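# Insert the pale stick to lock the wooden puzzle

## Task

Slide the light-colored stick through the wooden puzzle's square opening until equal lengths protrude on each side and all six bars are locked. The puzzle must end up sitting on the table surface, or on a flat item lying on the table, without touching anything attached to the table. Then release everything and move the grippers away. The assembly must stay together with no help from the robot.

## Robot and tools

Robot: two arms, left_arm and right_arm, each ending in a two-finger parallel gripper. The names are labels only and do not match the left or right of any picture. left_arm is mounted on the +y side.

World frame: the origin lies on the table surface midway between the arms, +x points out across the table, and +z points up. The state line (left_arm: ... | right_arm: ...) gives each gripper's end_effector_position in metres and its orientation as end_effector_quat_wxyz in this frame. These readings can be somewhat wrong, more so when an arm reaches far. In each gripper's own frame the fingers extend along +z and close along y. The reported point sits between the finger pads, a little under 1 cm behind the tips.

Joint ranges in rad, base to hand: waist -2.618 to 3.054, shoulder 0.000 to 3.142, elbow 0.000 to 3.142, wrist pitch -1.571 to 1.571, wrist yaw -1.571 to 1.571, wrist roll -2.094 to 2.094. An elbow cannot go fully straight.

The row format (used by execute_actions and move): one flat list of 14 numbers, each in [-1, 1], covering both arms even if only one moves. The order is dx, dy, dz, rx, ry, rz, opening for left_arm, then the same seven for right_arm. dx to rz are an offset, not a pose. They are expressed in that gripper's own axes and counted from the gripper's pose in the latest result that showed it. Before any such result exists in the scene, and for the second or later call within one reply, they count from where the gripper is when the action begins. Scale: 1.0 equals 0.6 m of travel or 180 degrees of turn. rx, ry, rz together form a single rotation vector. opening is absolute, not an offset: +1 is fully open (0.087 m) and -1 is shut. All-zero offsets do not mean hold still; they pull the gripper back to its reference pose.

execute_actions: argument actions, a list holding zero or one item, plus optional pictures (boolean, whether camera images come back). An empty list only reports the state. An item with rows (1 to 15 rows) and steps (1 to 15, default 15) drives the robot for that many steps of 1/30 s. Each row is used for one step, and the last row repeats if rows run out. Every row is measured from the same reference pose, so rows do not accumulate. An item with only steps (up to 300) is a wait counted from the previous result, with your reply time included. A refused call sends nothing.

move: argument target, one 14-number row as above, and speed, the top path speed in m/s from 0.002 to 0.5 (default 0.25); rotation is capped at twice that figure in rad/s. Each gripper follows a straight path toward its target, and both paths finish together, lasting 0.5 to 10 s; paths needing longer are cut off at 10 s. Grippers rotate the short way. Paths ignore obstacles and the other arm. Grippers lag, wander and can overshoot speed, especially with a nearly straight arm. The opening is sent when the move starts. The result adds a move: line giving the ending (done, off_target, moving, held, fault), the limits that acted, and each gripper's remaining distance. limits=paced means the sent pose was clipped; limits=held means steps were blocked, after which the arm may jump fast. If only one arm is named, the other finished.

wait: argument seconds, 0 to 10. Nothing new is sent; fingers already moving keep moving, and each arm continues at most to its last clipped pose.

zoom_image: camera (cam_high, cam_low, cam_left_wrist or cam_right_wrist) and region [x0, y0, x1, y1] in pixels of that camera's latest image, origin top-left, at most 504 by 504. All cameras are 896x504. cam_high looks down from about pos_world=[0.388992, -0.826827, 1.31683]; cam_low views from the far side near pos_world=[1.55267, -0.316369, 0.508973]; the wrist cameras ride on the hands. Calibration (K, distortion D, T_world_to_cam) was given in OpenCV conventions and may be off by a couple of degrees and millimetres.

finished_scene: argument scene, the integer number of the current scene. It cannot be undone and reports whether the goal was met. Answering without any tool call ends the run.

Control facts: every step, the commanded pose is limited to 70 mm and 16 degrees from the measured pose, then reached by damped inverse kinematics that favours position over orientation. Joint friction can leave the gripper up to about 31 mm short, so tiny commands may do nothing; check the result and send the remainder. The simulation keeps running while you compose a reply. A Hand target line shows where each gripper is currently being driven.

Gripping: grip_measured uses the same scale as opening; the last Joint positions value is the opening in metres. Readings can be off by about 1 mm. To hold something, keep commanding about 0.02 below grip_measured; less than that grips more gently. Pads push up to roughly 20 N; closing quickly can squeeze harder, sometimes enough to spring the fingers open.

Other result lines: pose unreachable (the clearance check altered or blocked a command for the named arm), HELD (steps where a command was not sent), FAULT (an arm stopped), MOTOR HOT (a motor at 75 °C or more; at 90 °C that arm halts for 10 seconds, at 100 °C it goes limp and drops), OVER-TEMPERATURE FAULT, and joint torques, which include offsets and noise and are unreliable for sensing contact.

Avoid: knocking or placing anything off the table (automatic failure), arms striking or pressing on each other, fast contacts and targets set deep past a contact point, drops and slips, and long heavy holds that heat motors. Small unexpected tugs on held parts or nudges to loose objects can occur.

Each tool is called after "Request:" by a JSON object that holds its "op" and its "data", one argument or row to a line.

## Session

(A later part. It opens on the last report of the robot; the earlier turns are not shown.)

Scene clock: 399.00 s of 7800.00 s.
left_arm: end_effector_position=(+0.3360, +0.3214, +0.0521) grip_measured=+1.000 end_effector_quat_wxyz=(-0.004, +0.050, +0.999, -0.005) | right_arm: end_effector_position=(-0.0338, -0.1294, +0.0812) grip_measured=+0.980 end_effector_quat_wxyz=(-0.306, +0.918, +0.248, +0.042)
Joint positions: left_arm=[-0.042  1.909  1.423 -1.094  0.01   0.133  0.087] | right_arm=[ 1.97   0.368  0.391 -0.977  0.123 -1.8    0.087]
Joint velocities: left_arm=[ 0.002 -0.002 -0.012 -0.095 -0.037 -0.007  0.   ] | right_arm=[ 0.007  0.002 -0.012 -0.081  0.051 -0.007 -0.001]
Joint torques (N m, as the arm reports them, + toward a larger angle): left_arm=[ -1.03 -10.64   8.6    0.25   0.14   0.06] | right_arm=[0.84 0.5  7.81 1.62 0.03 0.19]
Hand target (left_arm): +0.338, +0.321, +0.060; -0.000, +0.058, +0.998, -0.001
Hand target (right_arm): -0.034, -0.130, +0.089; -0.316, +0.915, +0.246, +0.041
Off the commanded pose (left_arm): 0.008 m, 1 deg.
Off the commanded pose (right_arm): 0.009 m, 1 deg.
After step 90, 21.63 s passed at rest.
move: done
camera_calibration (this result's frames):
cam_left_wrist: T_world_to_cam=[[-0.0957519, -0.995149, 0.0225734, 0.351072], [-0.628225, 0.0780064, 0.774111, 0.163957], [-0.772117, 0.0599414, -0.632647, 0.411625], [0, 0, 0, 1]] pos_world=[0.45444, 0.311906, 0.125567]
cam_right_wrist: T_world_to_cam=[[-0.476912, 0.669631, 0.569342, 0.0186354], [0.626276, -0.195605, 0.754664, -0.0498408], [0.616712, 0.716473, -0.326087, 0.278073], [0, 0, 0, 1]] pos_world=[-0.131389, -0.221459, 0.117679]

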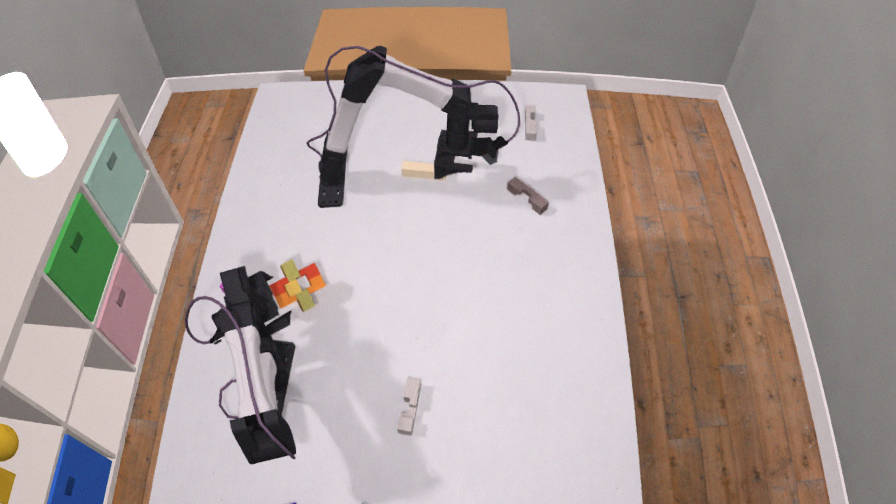

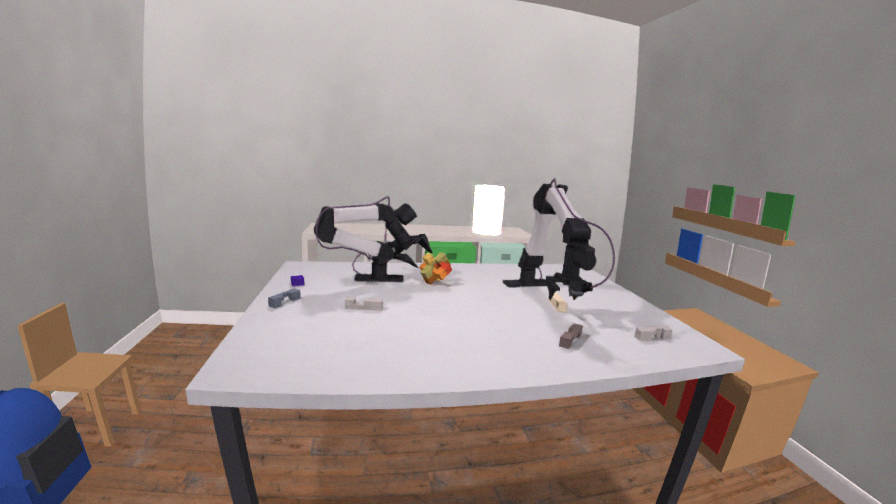

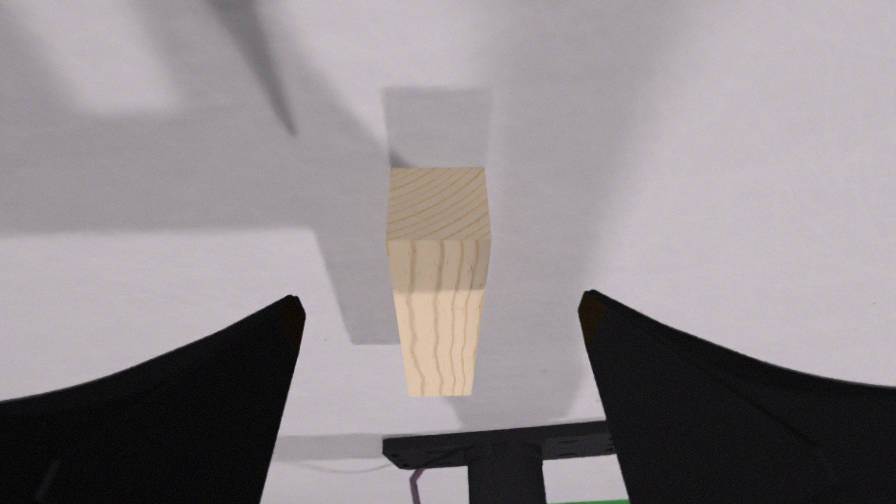

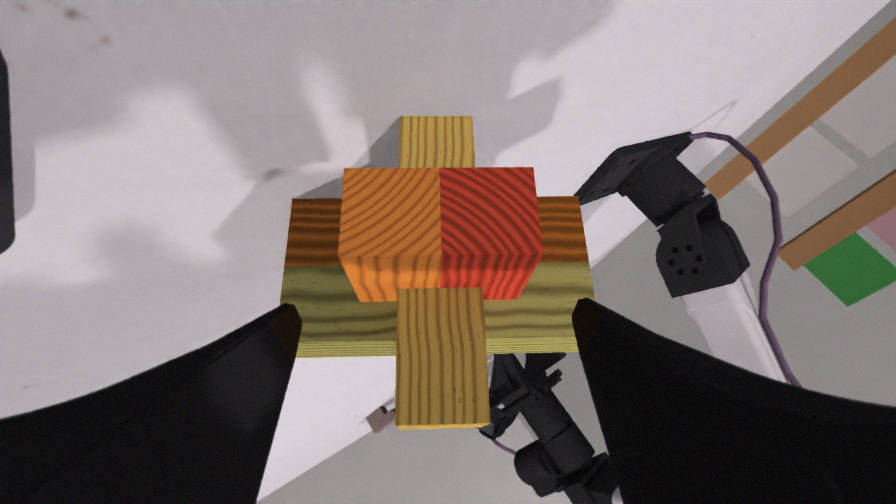

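Request:
{"op": "move", "data": {
  "target": [0.003,0.001,0.061,0,0,0.005,1, -0.003,0.0072,0.0575,0,0,0,1],
  "speed": 0.1
}}

Scene clock: 413.07 s of 7800.00 s.
left_arm: end_effector_position=(+0.3364, +0.3217, +0.0236) grip_measured=+1.000 end_effector_quat_wxyz=(+0.002, +0.054, +0.999, -0.005) | right_arm: end_effector_position=(-0.0361, -0.1127, +0.0594) grip_measured=+0.980 end_effector_quat_wxyz=(-0.315, +0.916, +0.247, +0.042)
Joint positions: left_arm=[-0.042  1.931  1.337 -0.974  0.01   0.141  0.087] | right_arm=[ 1.931  0.423  0.291 -0.799  0.102 -1.832  0.087]
Joint velocities: left_arm=[-0.027  0.002 -0.022  0.037 -0.022 -0.066  0.   ] | right_arm=[ 0.002  0.002  0.002  0.007 -0.022  0.007  0.001]
Joint torques (N m, as the arm reports them, + toward a larger angle): left_arm=[-0.29 -9.26  5.49  0.69  0.26  0.11] | right_arm=[-0.7   2.7   4.95  2.   -0.15  0.05]
Hand target (left_arm): +0.334, +0.322, +0.016; -0.004, +0.058, +0.998, -0.005
Hand target (right_arm): -0.036, -0.114, +0.051; -0.306, +0.918, +0.248, +0.041
Off the commanded pose (left_arm): 0.008 m, 1 deg.
Off the commanded pose (right_arm): 0.009 m, 1 deg.
After step 90, 10.00 s passed at rest.
move: done
camera_calibration (this result's frames):
cam_left_wrist: T_world_to_cam=[[-0.103592, -0.994397, 0.0210677, 0.354505], [-0.636484, 0.0825535, 0.76686, 0.187693], [-0.764302, 0.0660316, -0.641469, 0.389474], [0, 0, 0, 1]] pos_world=[0.453863, 0.311306, 0.0984334]
cam_right_wrist: T_world_to_cam=[[-0.473654, 0.659345, 0.58388, 0.0168293], [0.629162, -0.210595, 0.748201, -0.029881], [0.616285, 0.721743, -0.315085, 0.260324], [0, 0, 0, 1]] pos_world=[-0.133663, -0.205276, 0.0945551]

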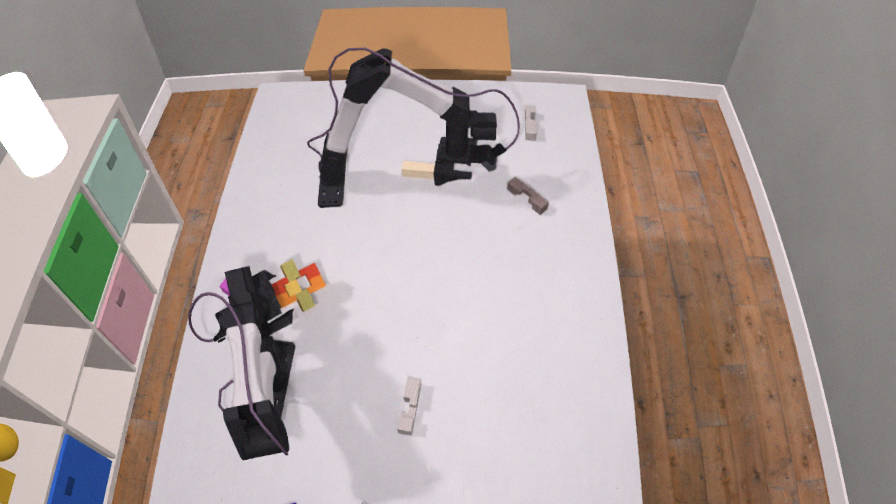

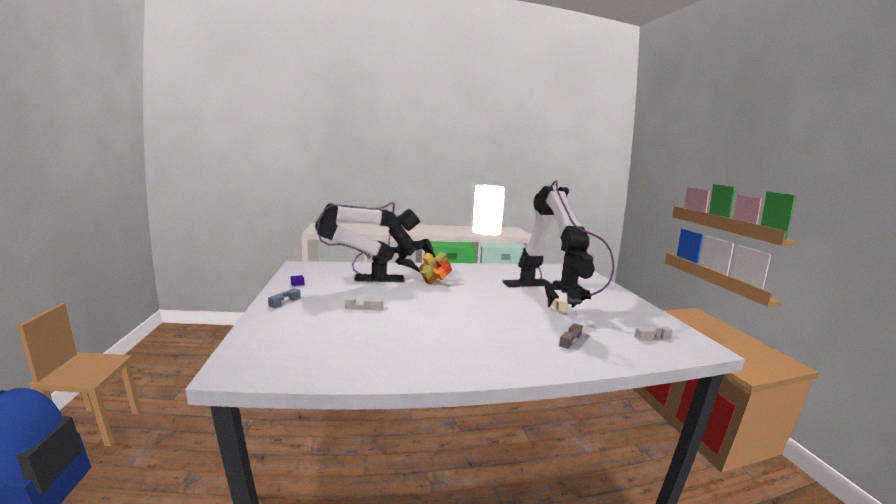

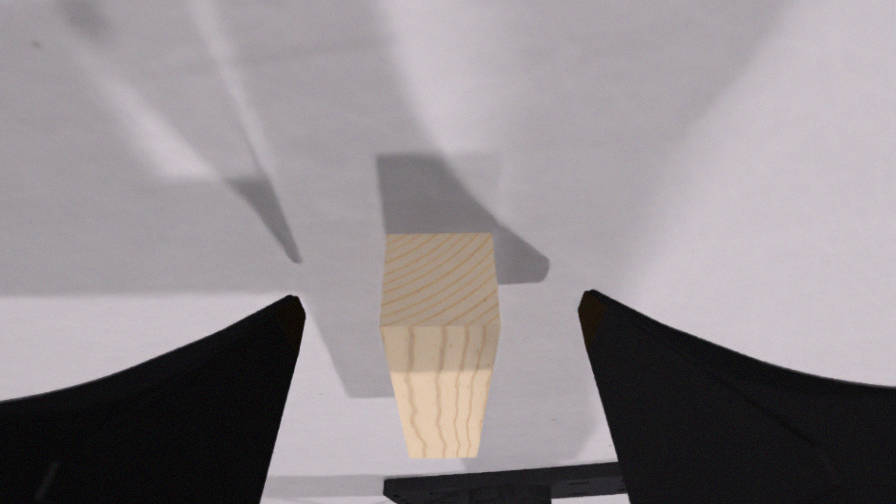

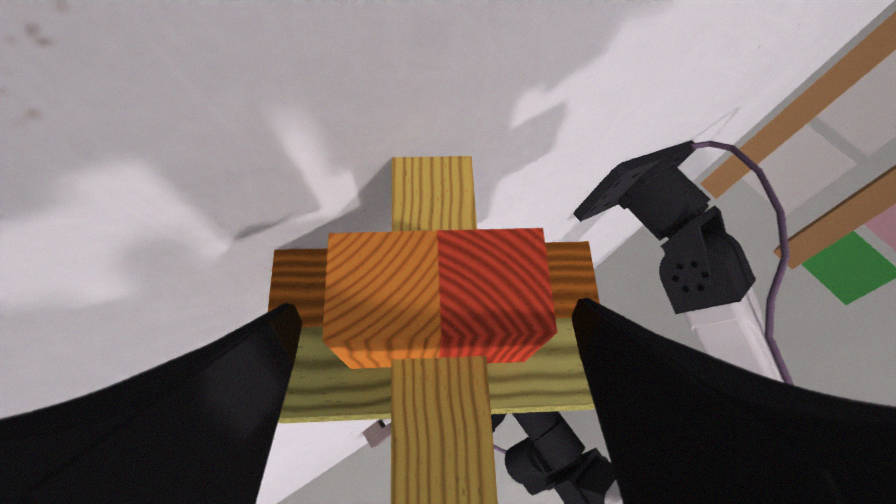

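Request:
{"op": "execute_actions", "data": {
  "actions": [
    {"rows": [[0,0,0,0,0,0,0.8,0,0,0,0,0,0,0.9],[0,0,0,0,0,0,0.6,0,0,0,0,0,0,0.82],[0,0,0,0,0,0,0.4,0,0,0,0,0,0,0.74],[0,0,0,0,0,0,0.2,0,0,0,0,0,0,0.66],[0,0,0,0,0,0,0.05,0,0,0,0,0,0,0.58],[0,0,0,0,0,0,-0.1,0,0,0,0,0,0,0.52],[0,0,0,0,0,0,-0.18,0,0,0,0,0,0,0.48],[0,0,0,0,0,0,-0.23,0,0,0,0,0,0,0.45],[0,0,0,0,0,0,-0.26,0,0,0,0,0,0,0.43],[0,0,0,0,0,0,-0.28,0,0,0,0,0,0,0.41],[0,0,0,0,0,0,-0.30,0,0,0,0,0,0,0.39],[0,0,0,0,0,0,-0.31,0,0,0,0,0,0,0.38],[0,0,0,0,0,0,-0.32,0,0,0,0,0,0,0.37],[0,0,0,0,0,0,-0.33,0,0,0,0,0,0,0.36],[0,0,0,0,0,0,-0.34,0,0,0,0,0,0,0.35]], "steps": 15}
  ],
  "pictures": false
}}

Request:
{"op": "execute_actions", "data": {
  "actions": [
    {"steps": 30}
  ]
}}

Scene clock: 420.17 s of 7800.00 s.
left_arm: end_effector_position=(+0.3366, +0.3217, +0.0236) grip_measured=-0.283 end_effector_quat_wxyz=(+0.002, +0.054, +0.999, -0.005) | right_arm: end_effector_position=(-0.0363, -0.1124, +0.0596) grip_measured=+0.388 end_effector_quat_wxyz=(-0.315, +0.915, +0.247, +0.042)
Joint positions: left_arm=[-0.042  1.931  1.337 -0.974  0.01   0.141  0.031] | right_arm=[ 1.931  0.423  0.291 -0.798  0.102 -1.832  0.061]
Joint velocities: left_arm=[ 0.027 -0.012 -0.012 -0.022 -0.037  0.037 -0.   ] | right_arm=[ 0.012  0.007  0.002  0.022 -0.066 -0.007 -0.001]
Joint torques (N m, as the arm reports them, + toward a larger angle): left_arm=[ -0.24 -10.19   6.74   0.41   0.27   0.05] | right_arm=[-0.19  1.55  6.47  1.84 -0.03  0.13]
Hand target (left_arm): +0.336, +0.322, +0.024; +0.002, +0.054, +0.999, -0.005
Hand target (right_arm): -0.036, -0.113, +0.059; -0.315, +0.916, +0.247, +0.042
Off the commanded pose (left_arm): 0.000 m, 0 deg.
Off the commanded pose (right_arm): 0.000 m, 0 deg.
Steps of this call (steps 1 to 90: nothing new was sent; then 3.60 s passed at rest; steps 91 to 105: all 15 steps of this action). Readings (end_effector_position):
91: left_arm (+0.3366, +0.3217, +0.0236) | right_arm (-0.0363, -0.1124, +0.0596)
92: left_arm (+0.3366, +0.3217, +0.0236) | right_arm (-0.0363, -0.1124, +0.0596)
94: left_arm (+0.3366, +0.3217, +0.0236) | right_arm (-0.0363, -0.1124, +0.0596)
98: left_arm (+0.3366, +0.3217, +0.0236) | right_arm (-0.0363, -0.1124, +0.0596)
105: the state above

Scene clock: 421.17 s of 7800.00 s.
left_arm: end_effector_position=(+0.3366, +0.3217, +0.0236) grip_measured=-0.283 end_effector_quat_wxyz=(+0.002, +0.054, +0.999, -0.005) | right_arm: end_effector_position=(-0.0363, -0.1124, +0.0596) grip_measured=+0.388 end_effector_quat_wxyz=(-0.315, +0.915, +0.247, +0.042)
Joint positions: left_arm=[-0.042  1.931  1.337 -0.974  0.01   0.141  0.031] | right_arm=[ 1.931  0.423  0.291 -0.798  0.102 -1.832  0.061]
Joint velocities: left_arm=[-0.007 -0.002 -0.012 -0.022  0.007 -0.051 -0.001] | right_arm=[ 0.002  0.002 -0.007  0.037 -0.051  0.007 -0.001]
Joint torques (N m, as the arm reports them, + toward a larger angle): left_arm=[ -0.33 -10.02   6.94   0.48   0.24   0.03] | right_arm=[-0.14  1.43  6.35  1.81 -0.04  0.13]
Hand target (left_arm): +0.336, +0.322, +0.024; +0.002, +0.054, +0.999, -0.005
Hand target (right_arm): -0.036, -0.113, +0.059; -0.315, +0.916, +0.247, +0.042
Off the commanded pose (left_arm): 0.000 m, 0 deg.
Off the commanded pose (right_arm): 0.000 m, 0 deg.
Steps of this call (steps 1 to 30: nothing new was sent). Readings (end_effector_position):
1: left_arm (+0.3366, +0.3217, +0.0236) | right_arm (-0.0363, -0.1124, +0.0596)
2: left_arm (+0.3366, +0.3217, +0.0236) | right_arm (-0.0363, -0.1124, +0.0596)
4: left_arm (+0.3366, +0.3217, +0.0236) | right_arm (-0.0363, -0.1124, +0.0596)
8: left_arm (+0.3366, +0.3217, +0.0236) | right_arm (-0.0363, -0.1124, +0.0596)
30: the state above
camera_calibration (this result's frames):
cam_left_wrist: T_world_to_cam=[[-0.103609, -0.994397, 0.0209636, 0.35454], [-0.637068, 0.0825341, 0.766376, 0.188051], [-0.763812, 0.0660478, -0.64205, 0.389444], [0, 0, 0, 1]] pos_world=[0.453997, 0.311311, 0.0984919]
cam_right_wrist: T_world_to_cam=[[-0.473704, 0.658276, 0.585044, 0.0162448], [0.629658, -0.211306, 0.747583, -0.0299168], [0.615739, 0.722511, -0.314393, 0.260316], [0, 0, 0, 1]] pos_world=[-0.133754, -0.205097, 0.0947028]

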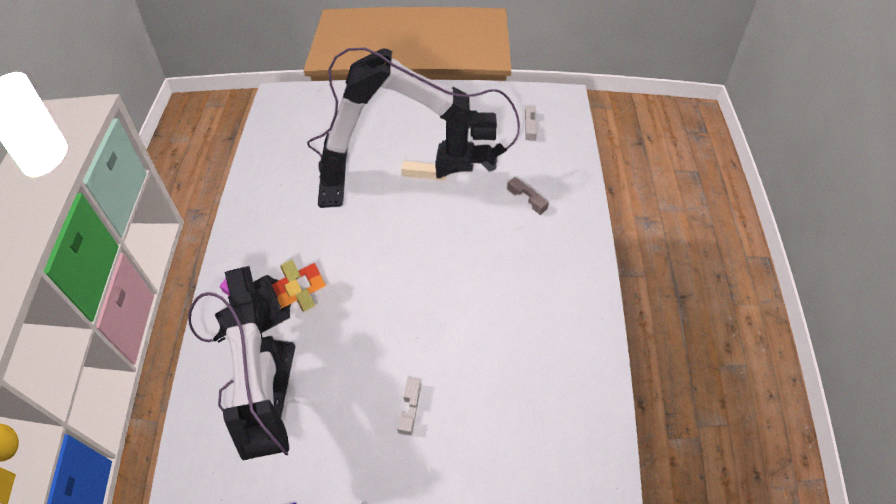

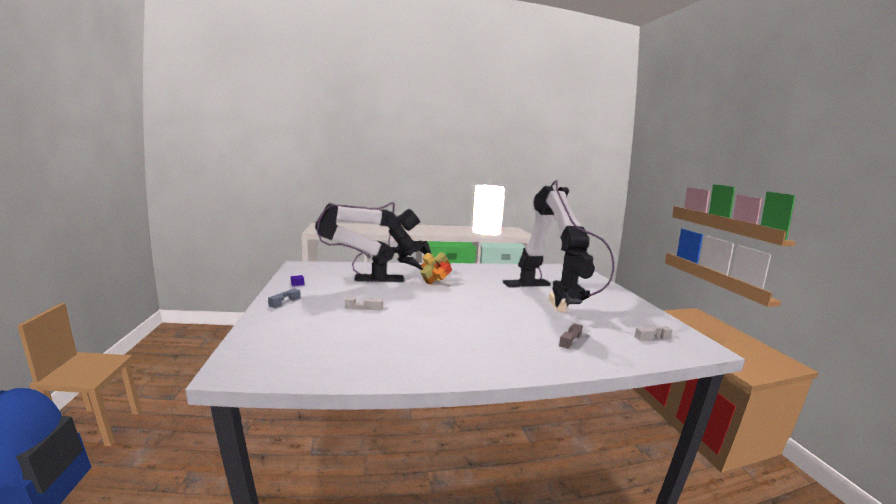

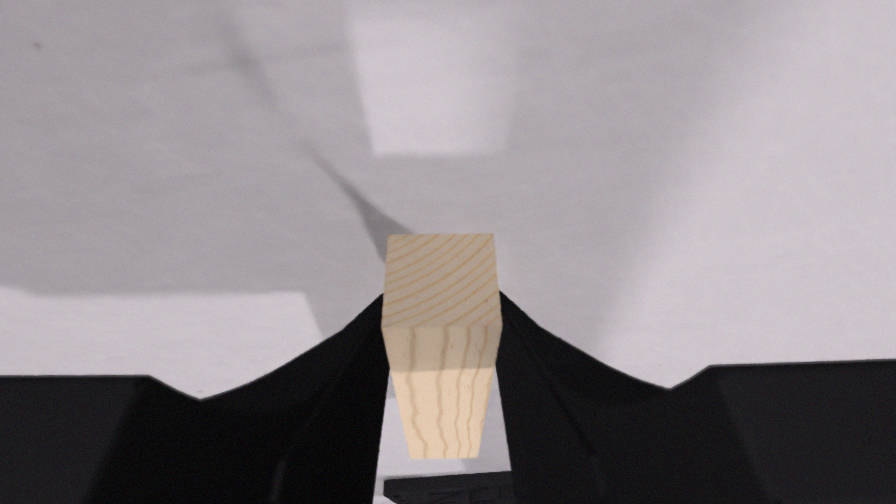

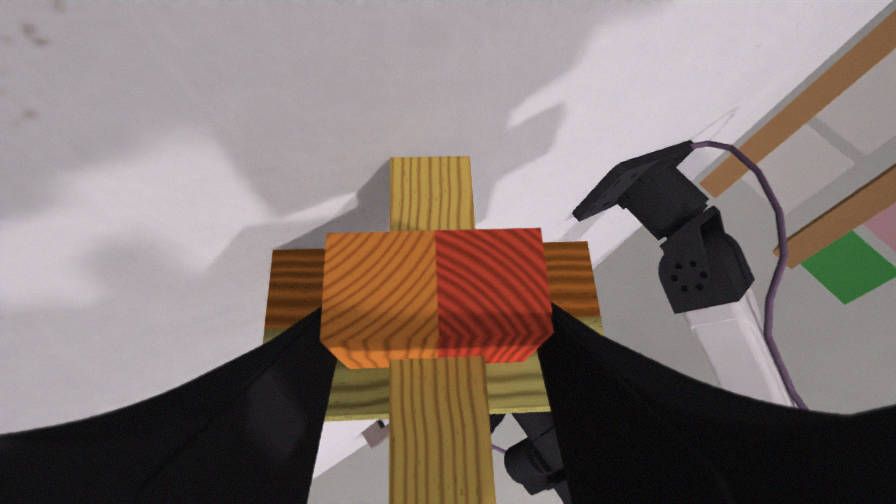

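Request:
{"op": "move", "data": {
  "target": [0,0,-0.083,0,0,0,-0.32, 0.0174,-0.0417,-0.0597,0,0,0,0.355],
  "speed": 0.08
}}

Scene clock: 452.90 s of 7800.00 s.
left_arm: end_effector_position=(+0.3495, +0.3201, +0.0767) grip_measured=-0.283 end_effector_quat_wxyz=(+0.026, +0.054, +0.998, -0.009) | right_arm: end_effector_position=(-0.0346, -0.1251, +0.0861) grip_measured=+0.386 end_effector_quat_wxyz=(-0.286, +0.925, +0.247, +0.035)
Joint positions: left_arm=[-0.042  1.883  1.497 -1.134  0.022  0.141  0.031] | right_arm=[ 1.931  0.459  0.44  -0.973  0.088 -1.82   0.061]
Joint velocities: left_arm=[ 0.002  0.017 -0.002 -0.051  0.007  0.037  0.001] | right_arm=[-0.027 -0.002 -0.017  0.007 -0.022 -0.066  0.   ]
Joint torques (N m, as the arm reports them, + toward a larger angle): left_arm=[-0.19 -9.9   5.8   0.27  0.09  0.06] | right_arm=[0.77 1.81 8.75 2.08 0.15 0.03]
Hand target (left_arm): +0.337, +0.322, +0.074; +0.002, +0.054, +0.999, -0.005
Hand target (right_arm): -0.037, -0.114, +0.105; -0.315, +0.915, +0.247, +0.042
Off the commanded pose (left_arm): 0.014 m, 3 deg.
Off the commanded pose (right_arm): 0.022 m, 4 deg.
After step 90, 26.93 s passed at rest.
move: off_target (left_arm, right_arm); limits=paced
camera_calibration (this result's frames):
cam_left_wrist: T_world_to_cam=[[-0.105054, -0.994122, 0.0261839, 0.353143], [-0.672813, 0.0904394, 0.734264, 0.168142], [-0.732315, 0.0595207, -0.678359, 0.427406], [0, 0, 0, 1]] pos_world=[0.463223, 0.310421, 0.157228]
cam_right_wrist: T_world_to_cam=[[-0.472561, 0.695009, 0.541894, 0.0182152], [0.628656, -0.165089, 0.759959, -0.0488132], [0.617639, 0.699792, -0.358906, 0.277876], [0, 0, 0, 1]] pos_world=[-0.132332, -0.215173, 0.126957]

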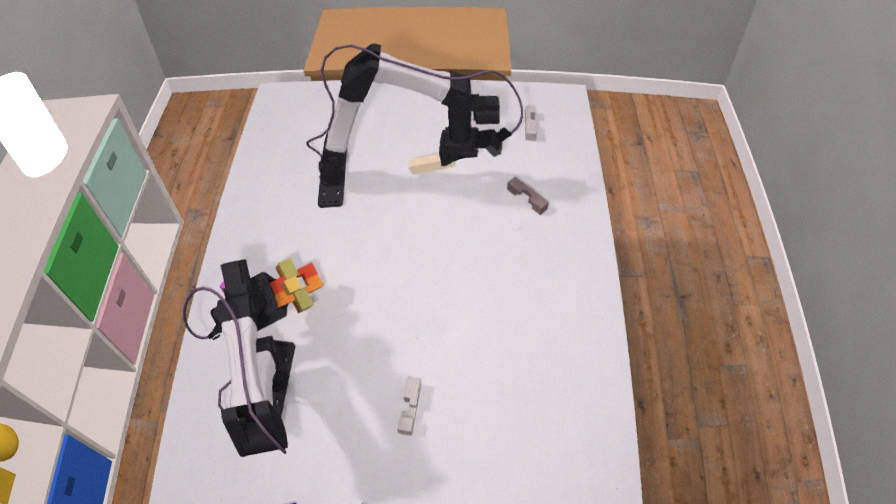

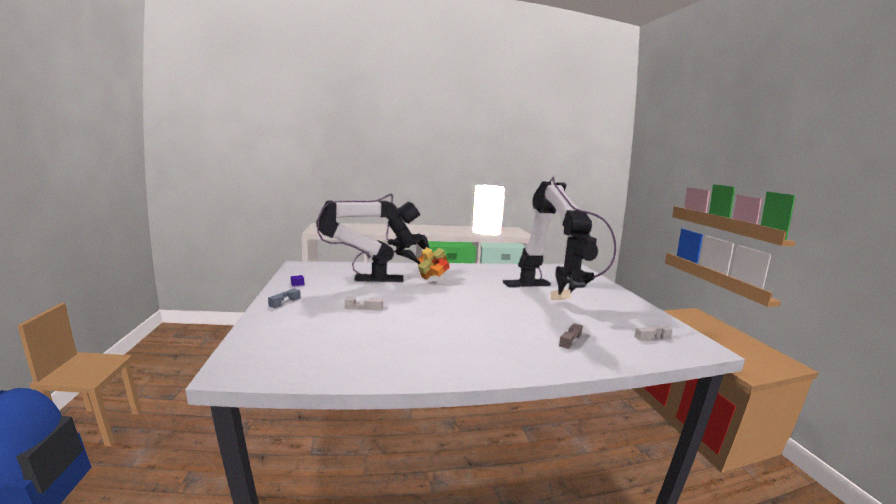

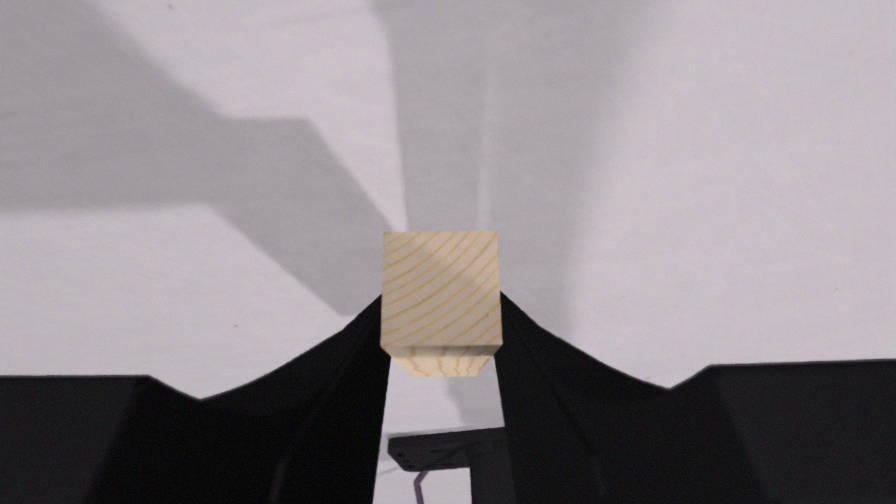

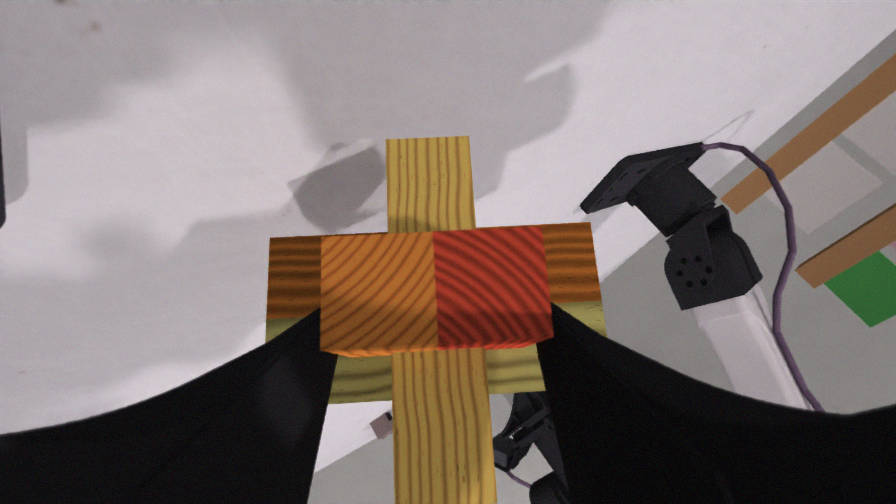

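Request:
{"op": "zoom_image", "data": {
  "camera": "cam_low",
  "region": [380, 220, 480, 300]
}}

Request:
{"op": "zoom_image", "data": {
  "camera": "cam_high",
  "region": [240, 240, 360, 330]
}}

Request:
{"op": "zoom_image", "data": {
  "camera": "cam_high",
  "region": [380, 110, 520, 210]
}}

Region (380, 220, 480, 300) of cam_low's 896x504 image, scaled by 5.040, with more detail than that image has; it fills the top 403 rows of this view, and the rest is white.

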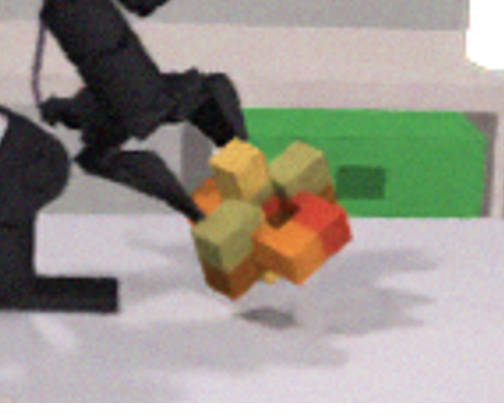

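Region (240, 240, 360, 330) of cam_high's 896x504 image, scaled by 4.200, with more detail than that image has; it fills the top 378 rows of this view, and the rest is white.

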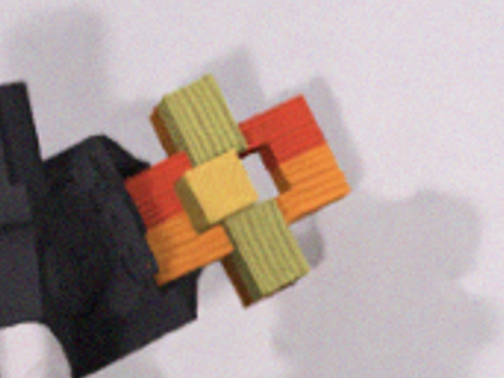

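Region (380, 110, 520, 210) of cam_high's 896x504 image, scaled by 3.600, with more detail than that image has; it fills the top 360 rows of this view, and the rest is white.

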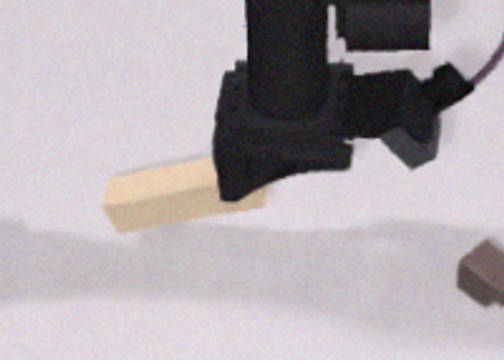

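Request:
{"op": "execute_actions", "data": {
  "actions": []
}}

Scene clock: 465.47 s of 7800.00 s.
left_arm: end_effector_position=(+0.3481, +0.3200, +0.0780) grip_measured=-0.283 end_effector_quat_wxyz=(+0.027, +0.054, +0.998, -0.008) | right_arm: end_effector_position=(-0.0346, -0.1251, +0.0861) grip_measured=+0.386 end_effector_quat_wxyz=(-0.286, +0.925, +0.247, +0.035)
Joint positions: left_arm=[-0.042  1.875  1.492 -1.135  0.022  0.141  0.031] | right_arm=[ 1.931  0.459  0.44  -0.973  0.088 -1.82   0.061]
Joint velocities: left_arm=[-0.012 -0.002 -0.007 -0.007 -0.081  0.007 -0.001] | right_arm=[-0.007  0.007 -0.002  0.007 -0.066 -0.022 -0.   ]
Joint torques (N m, as the arm reports them, + toward a larger angle): left_arm=[-0.22 -9.16  6.24  0.37  0.1  -0.04] | right_arm=[0.87 1.99 8.75 2.1  0.12 0.03]
Hand target (left_arm): +0.337, +0.322, +0.074; +0.002, +0.054, +0.999, -0.005
Hand target (right_arm): -0.037, -0.114, +0.105; -0.315, +0.915, +0.247, +0.042
Off the commanded pose (left_arm): 0.013 m, 3 deg.
Off the commanded pose (right_arm): 0.022 m, 4 deg.
Steps of this call (steps 1 to 160: nothing new was sent; then 7.23 s passed at rest). Readings (end_effector_position):
1: left_arm (+0.3495, +0.3201, +0.0767) | right_arm (-0.0346, -0.1251, +0.0861)
2: left_arm (+0.3495, +0.3201, +0.0767) | right_arm (-0.0346, -0.1251, +0.0861)
4: left_arm (+0.3494, +0.3201, +0.0767) | right_arm (-0.0346, -0.1251, +0.0861)
8: left_arm (+0.3494, +0.3201, +0.0767) | right_arm (-0.0346, -0.1251, +0.0861)
160: the state above
camera_calibration (this result's frames):
cam_left_wrist: T_world_to_cam=[[-0.105104, -0.994123, 0.0259208, 0.35295], [-0.674212, 0.0903931, 0.732985, 0.166859], [-0.731021, 0.0595635, -0.67975, 0.426851], [0, 0, 0, 1]] pos_world=[0.461632, 0.310368, 0.158699]
cam_right_wrist: T_world_to_cam=[[-0.472561, 0.695009, 0.541894, 0.0182152], [0.628656, -0.165089, 0.759959, -0.0488132], [0.617639, 0.699792, -0.358906, 0.277876], [0, 0, 0, 1]] pos_world=[-0.132332, -0.215173, 0.126957]

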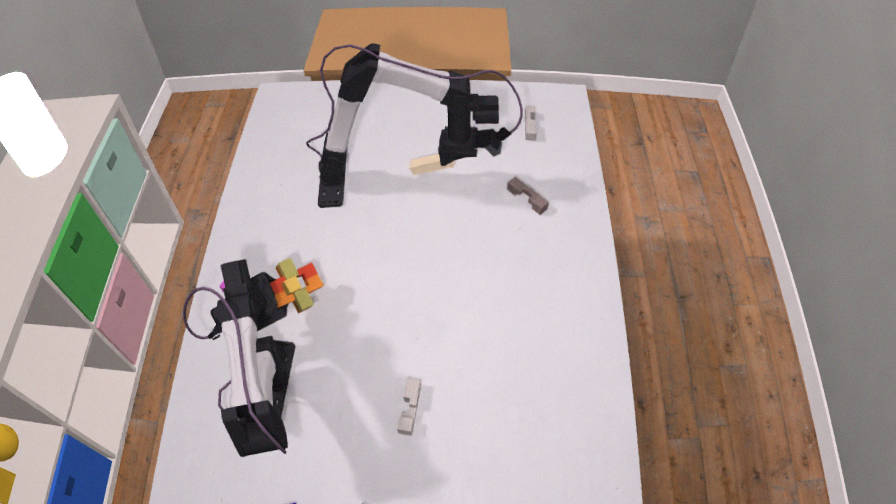

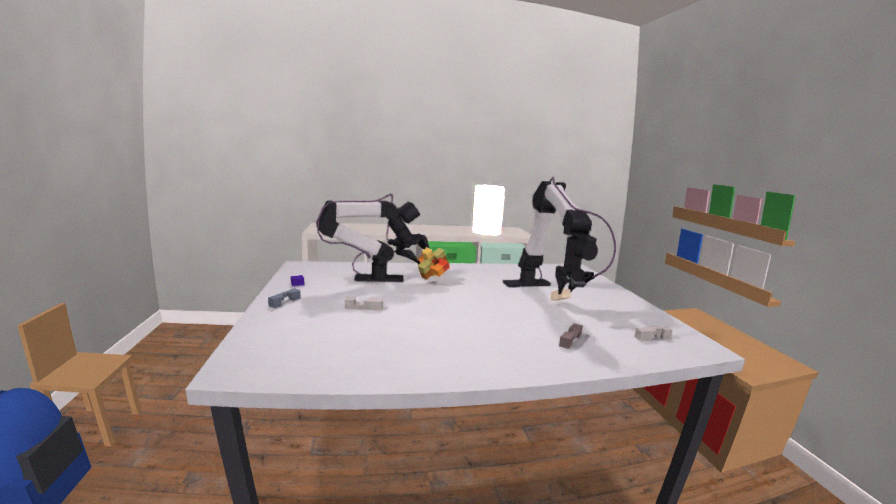

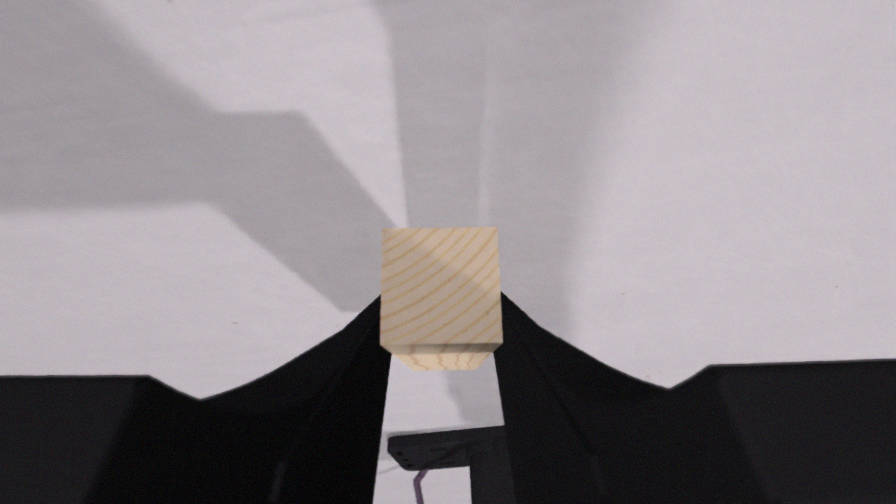

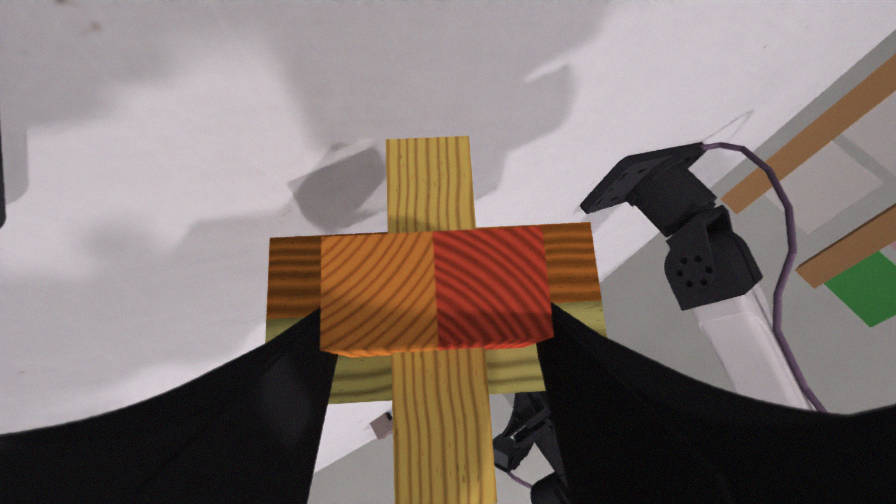

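Request:
{"op": "move", "data": {
  "target": [-0.0305,-0.0165,-0.16,-0.001,-0.3437,0.0062,-0.33, -0.0017,0.004,0.0452,0.018,0.0672,-0.0006,0.355],
  "speed": 0.2
}}

Scene clock: 588.80 s of 7800.00 s.
left_arm: end_effector_position=(+0.3571, +0.3085, +0.1695) grip_measured=-0.283 end_effector_quat_wxyz=(+0.518, +0.059, +0.853, -0.034) | right_arm: end_effector_position=(-0.0355, -0.1172, +0.0610) grip_measured=+0.386 end_effector_quat_wxyz=(-0.324, +0.912, +0.223, +0.118)
Joint positions: left_arm=[ 0.023  1.003  0.708 -0.196  0.206  0.114  0.031] | right_arm=[ 2.281  0.49   0.27  -0.798  0.462 -1.535  0.061]
Joint velocities: left_arm=[-0.027  0.012 -0.007  0.022  0.051 -0.066 -0.001] | right_arm=[ 0.002 -0.012  0.002  0.022 -0.037 -0.022 -0.   ]
Joint torques (N m, as the arm reports them, + toward a larger angle): left_arm=[ 0.38 -3.84  7.56  2.66  0.34 -0.05] | right_arm=[0.48 2.3  5.36 2.18 0.49 0.04]
Hand target (left_arm): +0.360, +0.309, +0.176; +0.536, +0.057, +0.842, -0.036
Hand target (right_arm): -0.034, -0.112, +0.063; -0.336, +0.907, +0.219, +0.130
Off the commanded pose (left_arm): 0.006 m, 3 deg.
Off the commanded pose (right_arm): 0.005 m, 2 deg.
After step 90, 117.00 s passed at rest.
move: off_target (left_arm)
camera_calibration (this result's frames):
cam_left_wrist: T_world_to_cam=[[-0.144662, -0.989471, 0.00449895, 0.356435], [-0.967317, 0.140463, -0.211109, 0.356136], [0.208254, -0.0348913, -0.977452, 0.240508], [0, 0, 0, 1]] pos_world=[0.345972, 0.31105, 0.308665]
cam_right_wrist: T_world_to_cam=[[-0.484053, 0.667739, 0.565525, 0.0208346], [0.513307, -0.306725, 0.801521, -0.0510809], [0.708667, 0.678266, -0.194283, 0.25455], [0, 0, 0, 1]] pos_world=[-0.144086, -0.202232, 0.0786147]

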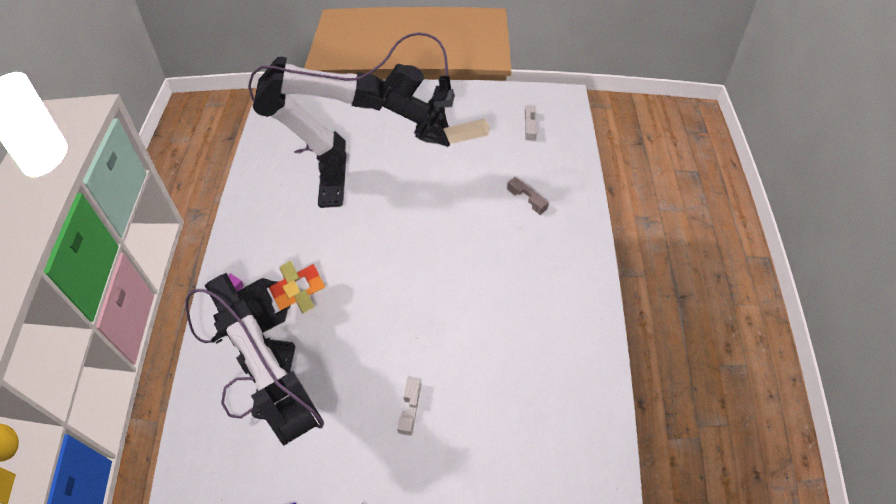

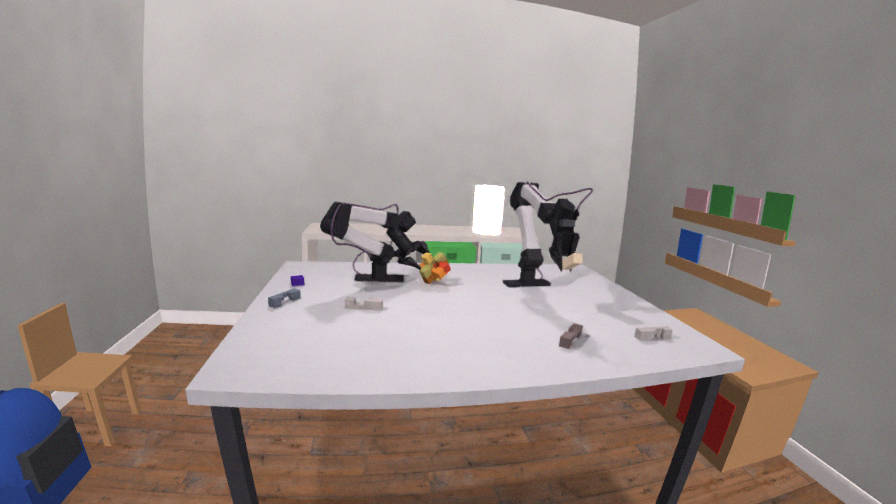

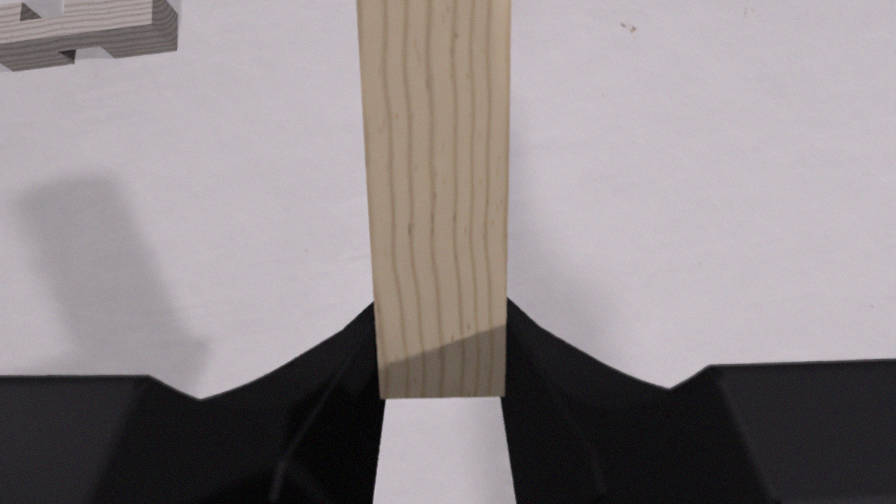

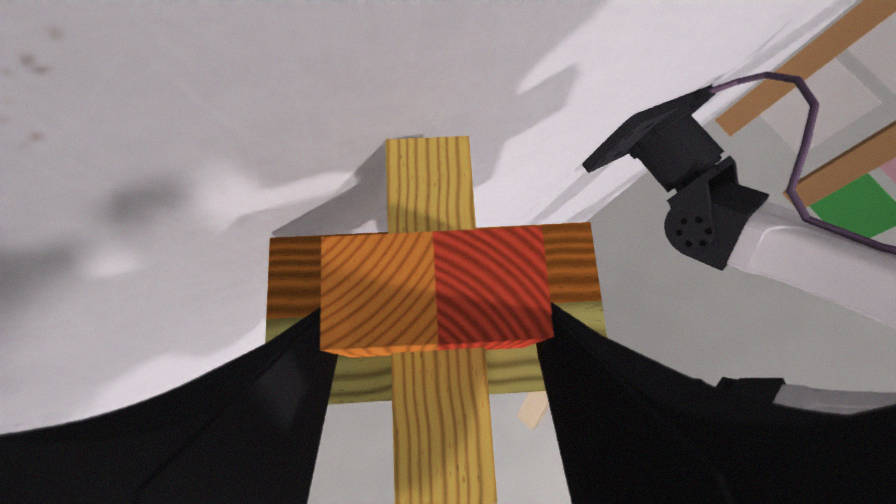

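Request:
{"op": "move", "data": {
  "target": [0.237,0.0008,-0.0233,0.0015,0.1529,0,-0.33, 0,0,0,0,0,0,1],
  "speed": 0.2
}}

Scene clock: 624.27 s of 7800.00 s.
left_arm: end_effector_position=(+0.2844, +0.3171, +0.0573) grip_measured=-0.283 end_effector_quat_wxyz=(+0.312, +0.066, +0.948, -0.026) | right_arm: end_effector_position=(-0.0356, -0.1172, +0.0610) grip_measured=+0.980 end_effector_quat_wxyz=(-0.324, +0.912, +0.223, +0.118)
Joint positions: left_arm=[ 0.036  1.106  0.601 -0.446  0.155  0.2    0.031] | right_arm=[ 2.281  0.49   0.27  -0.798  0.461 -1.535  0.087]
Joint velocities: left_arm=[-0.007  0.007 -0.012  0.022  0.022 -0.051  0.001] | right_arm=[ 0.017  0.002  0.002 -0.007 -0.051 -0.022 -0.001]
Joint torques (N m, as the arm reports them, + toward a larger angle): left_arm=[ 0.55 -1.92  7.17  1.74  0.23  0.05] | right_arm=[0.09 1.33 6.36 1.61 0.1  0.14]
Hand target (left_arm): +0.280, +0.321, +0.050; +0.300, +0.064, +0.951, -0.020
Hand target (right_arm): -0.036, -0.117, +0.061; -0.324, +0.912, +0.223, +0.118
Off the commanded pose (left_arm): 0.009 m, 2 deg.
Off the commanded pose (right_arm): 0.000 m, 0 deg.
After step 90, 30.87 s passed at rest.
move: done
camera_calibration (this result's frames):
cam_left_wrist: T_world_to_cam=[[-0.144344, -0.989341, 0.0192211, 0.353894], [-0.960008, 0.144721, 0.239665, 0.231652], [-0.239893, 0.0161419, -0.970665, 0.257148], [0, 0, 0, 1]] pos_world=[0.335159, 0.312446, 0.187283]
cam_right_wrist: T_world_to_cam=[[-0.48404, 0.667753, 0.565519, 0.0208401], [0.513575, -0.306465, 0.801448, -0.0509818], [0.708481, 0.67837, -0.1946, 0.254616], [0, 0, 0, 1]] pos_world=[-0.14412, -0.202264, 0.078622]

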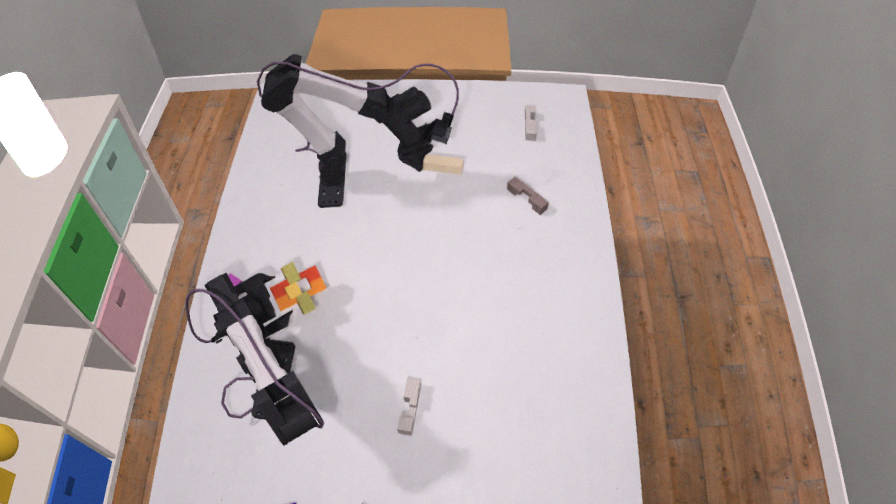

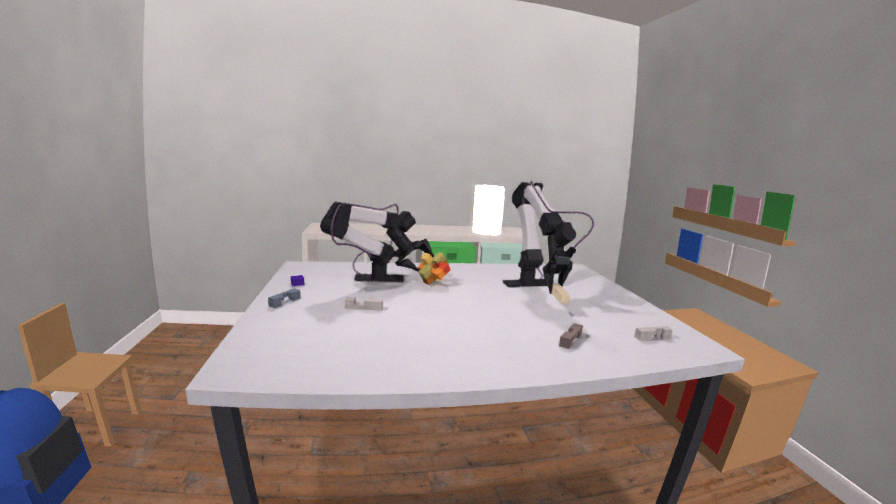

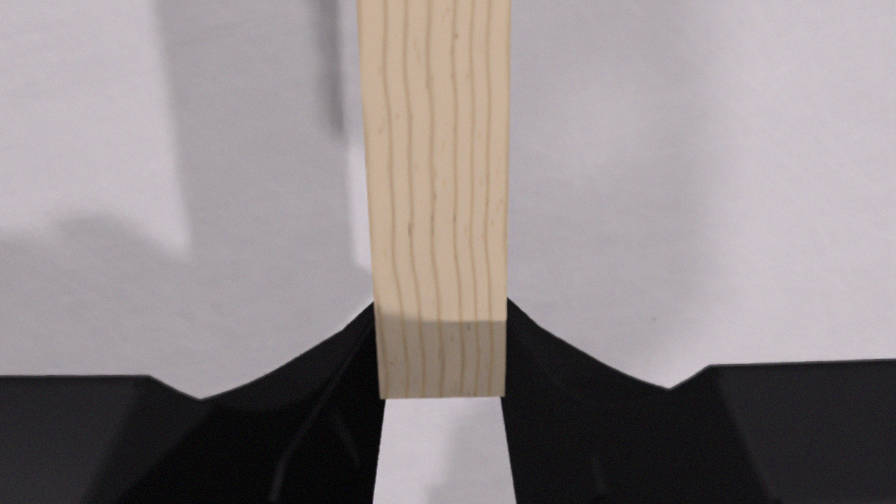

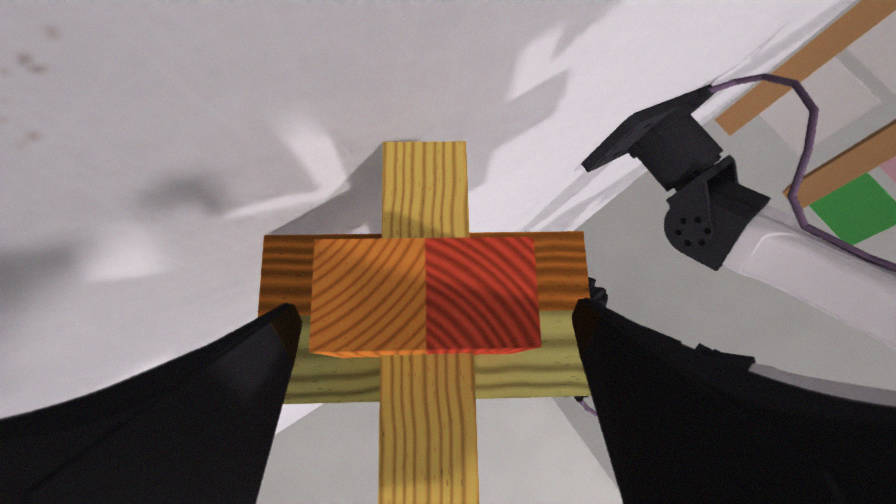

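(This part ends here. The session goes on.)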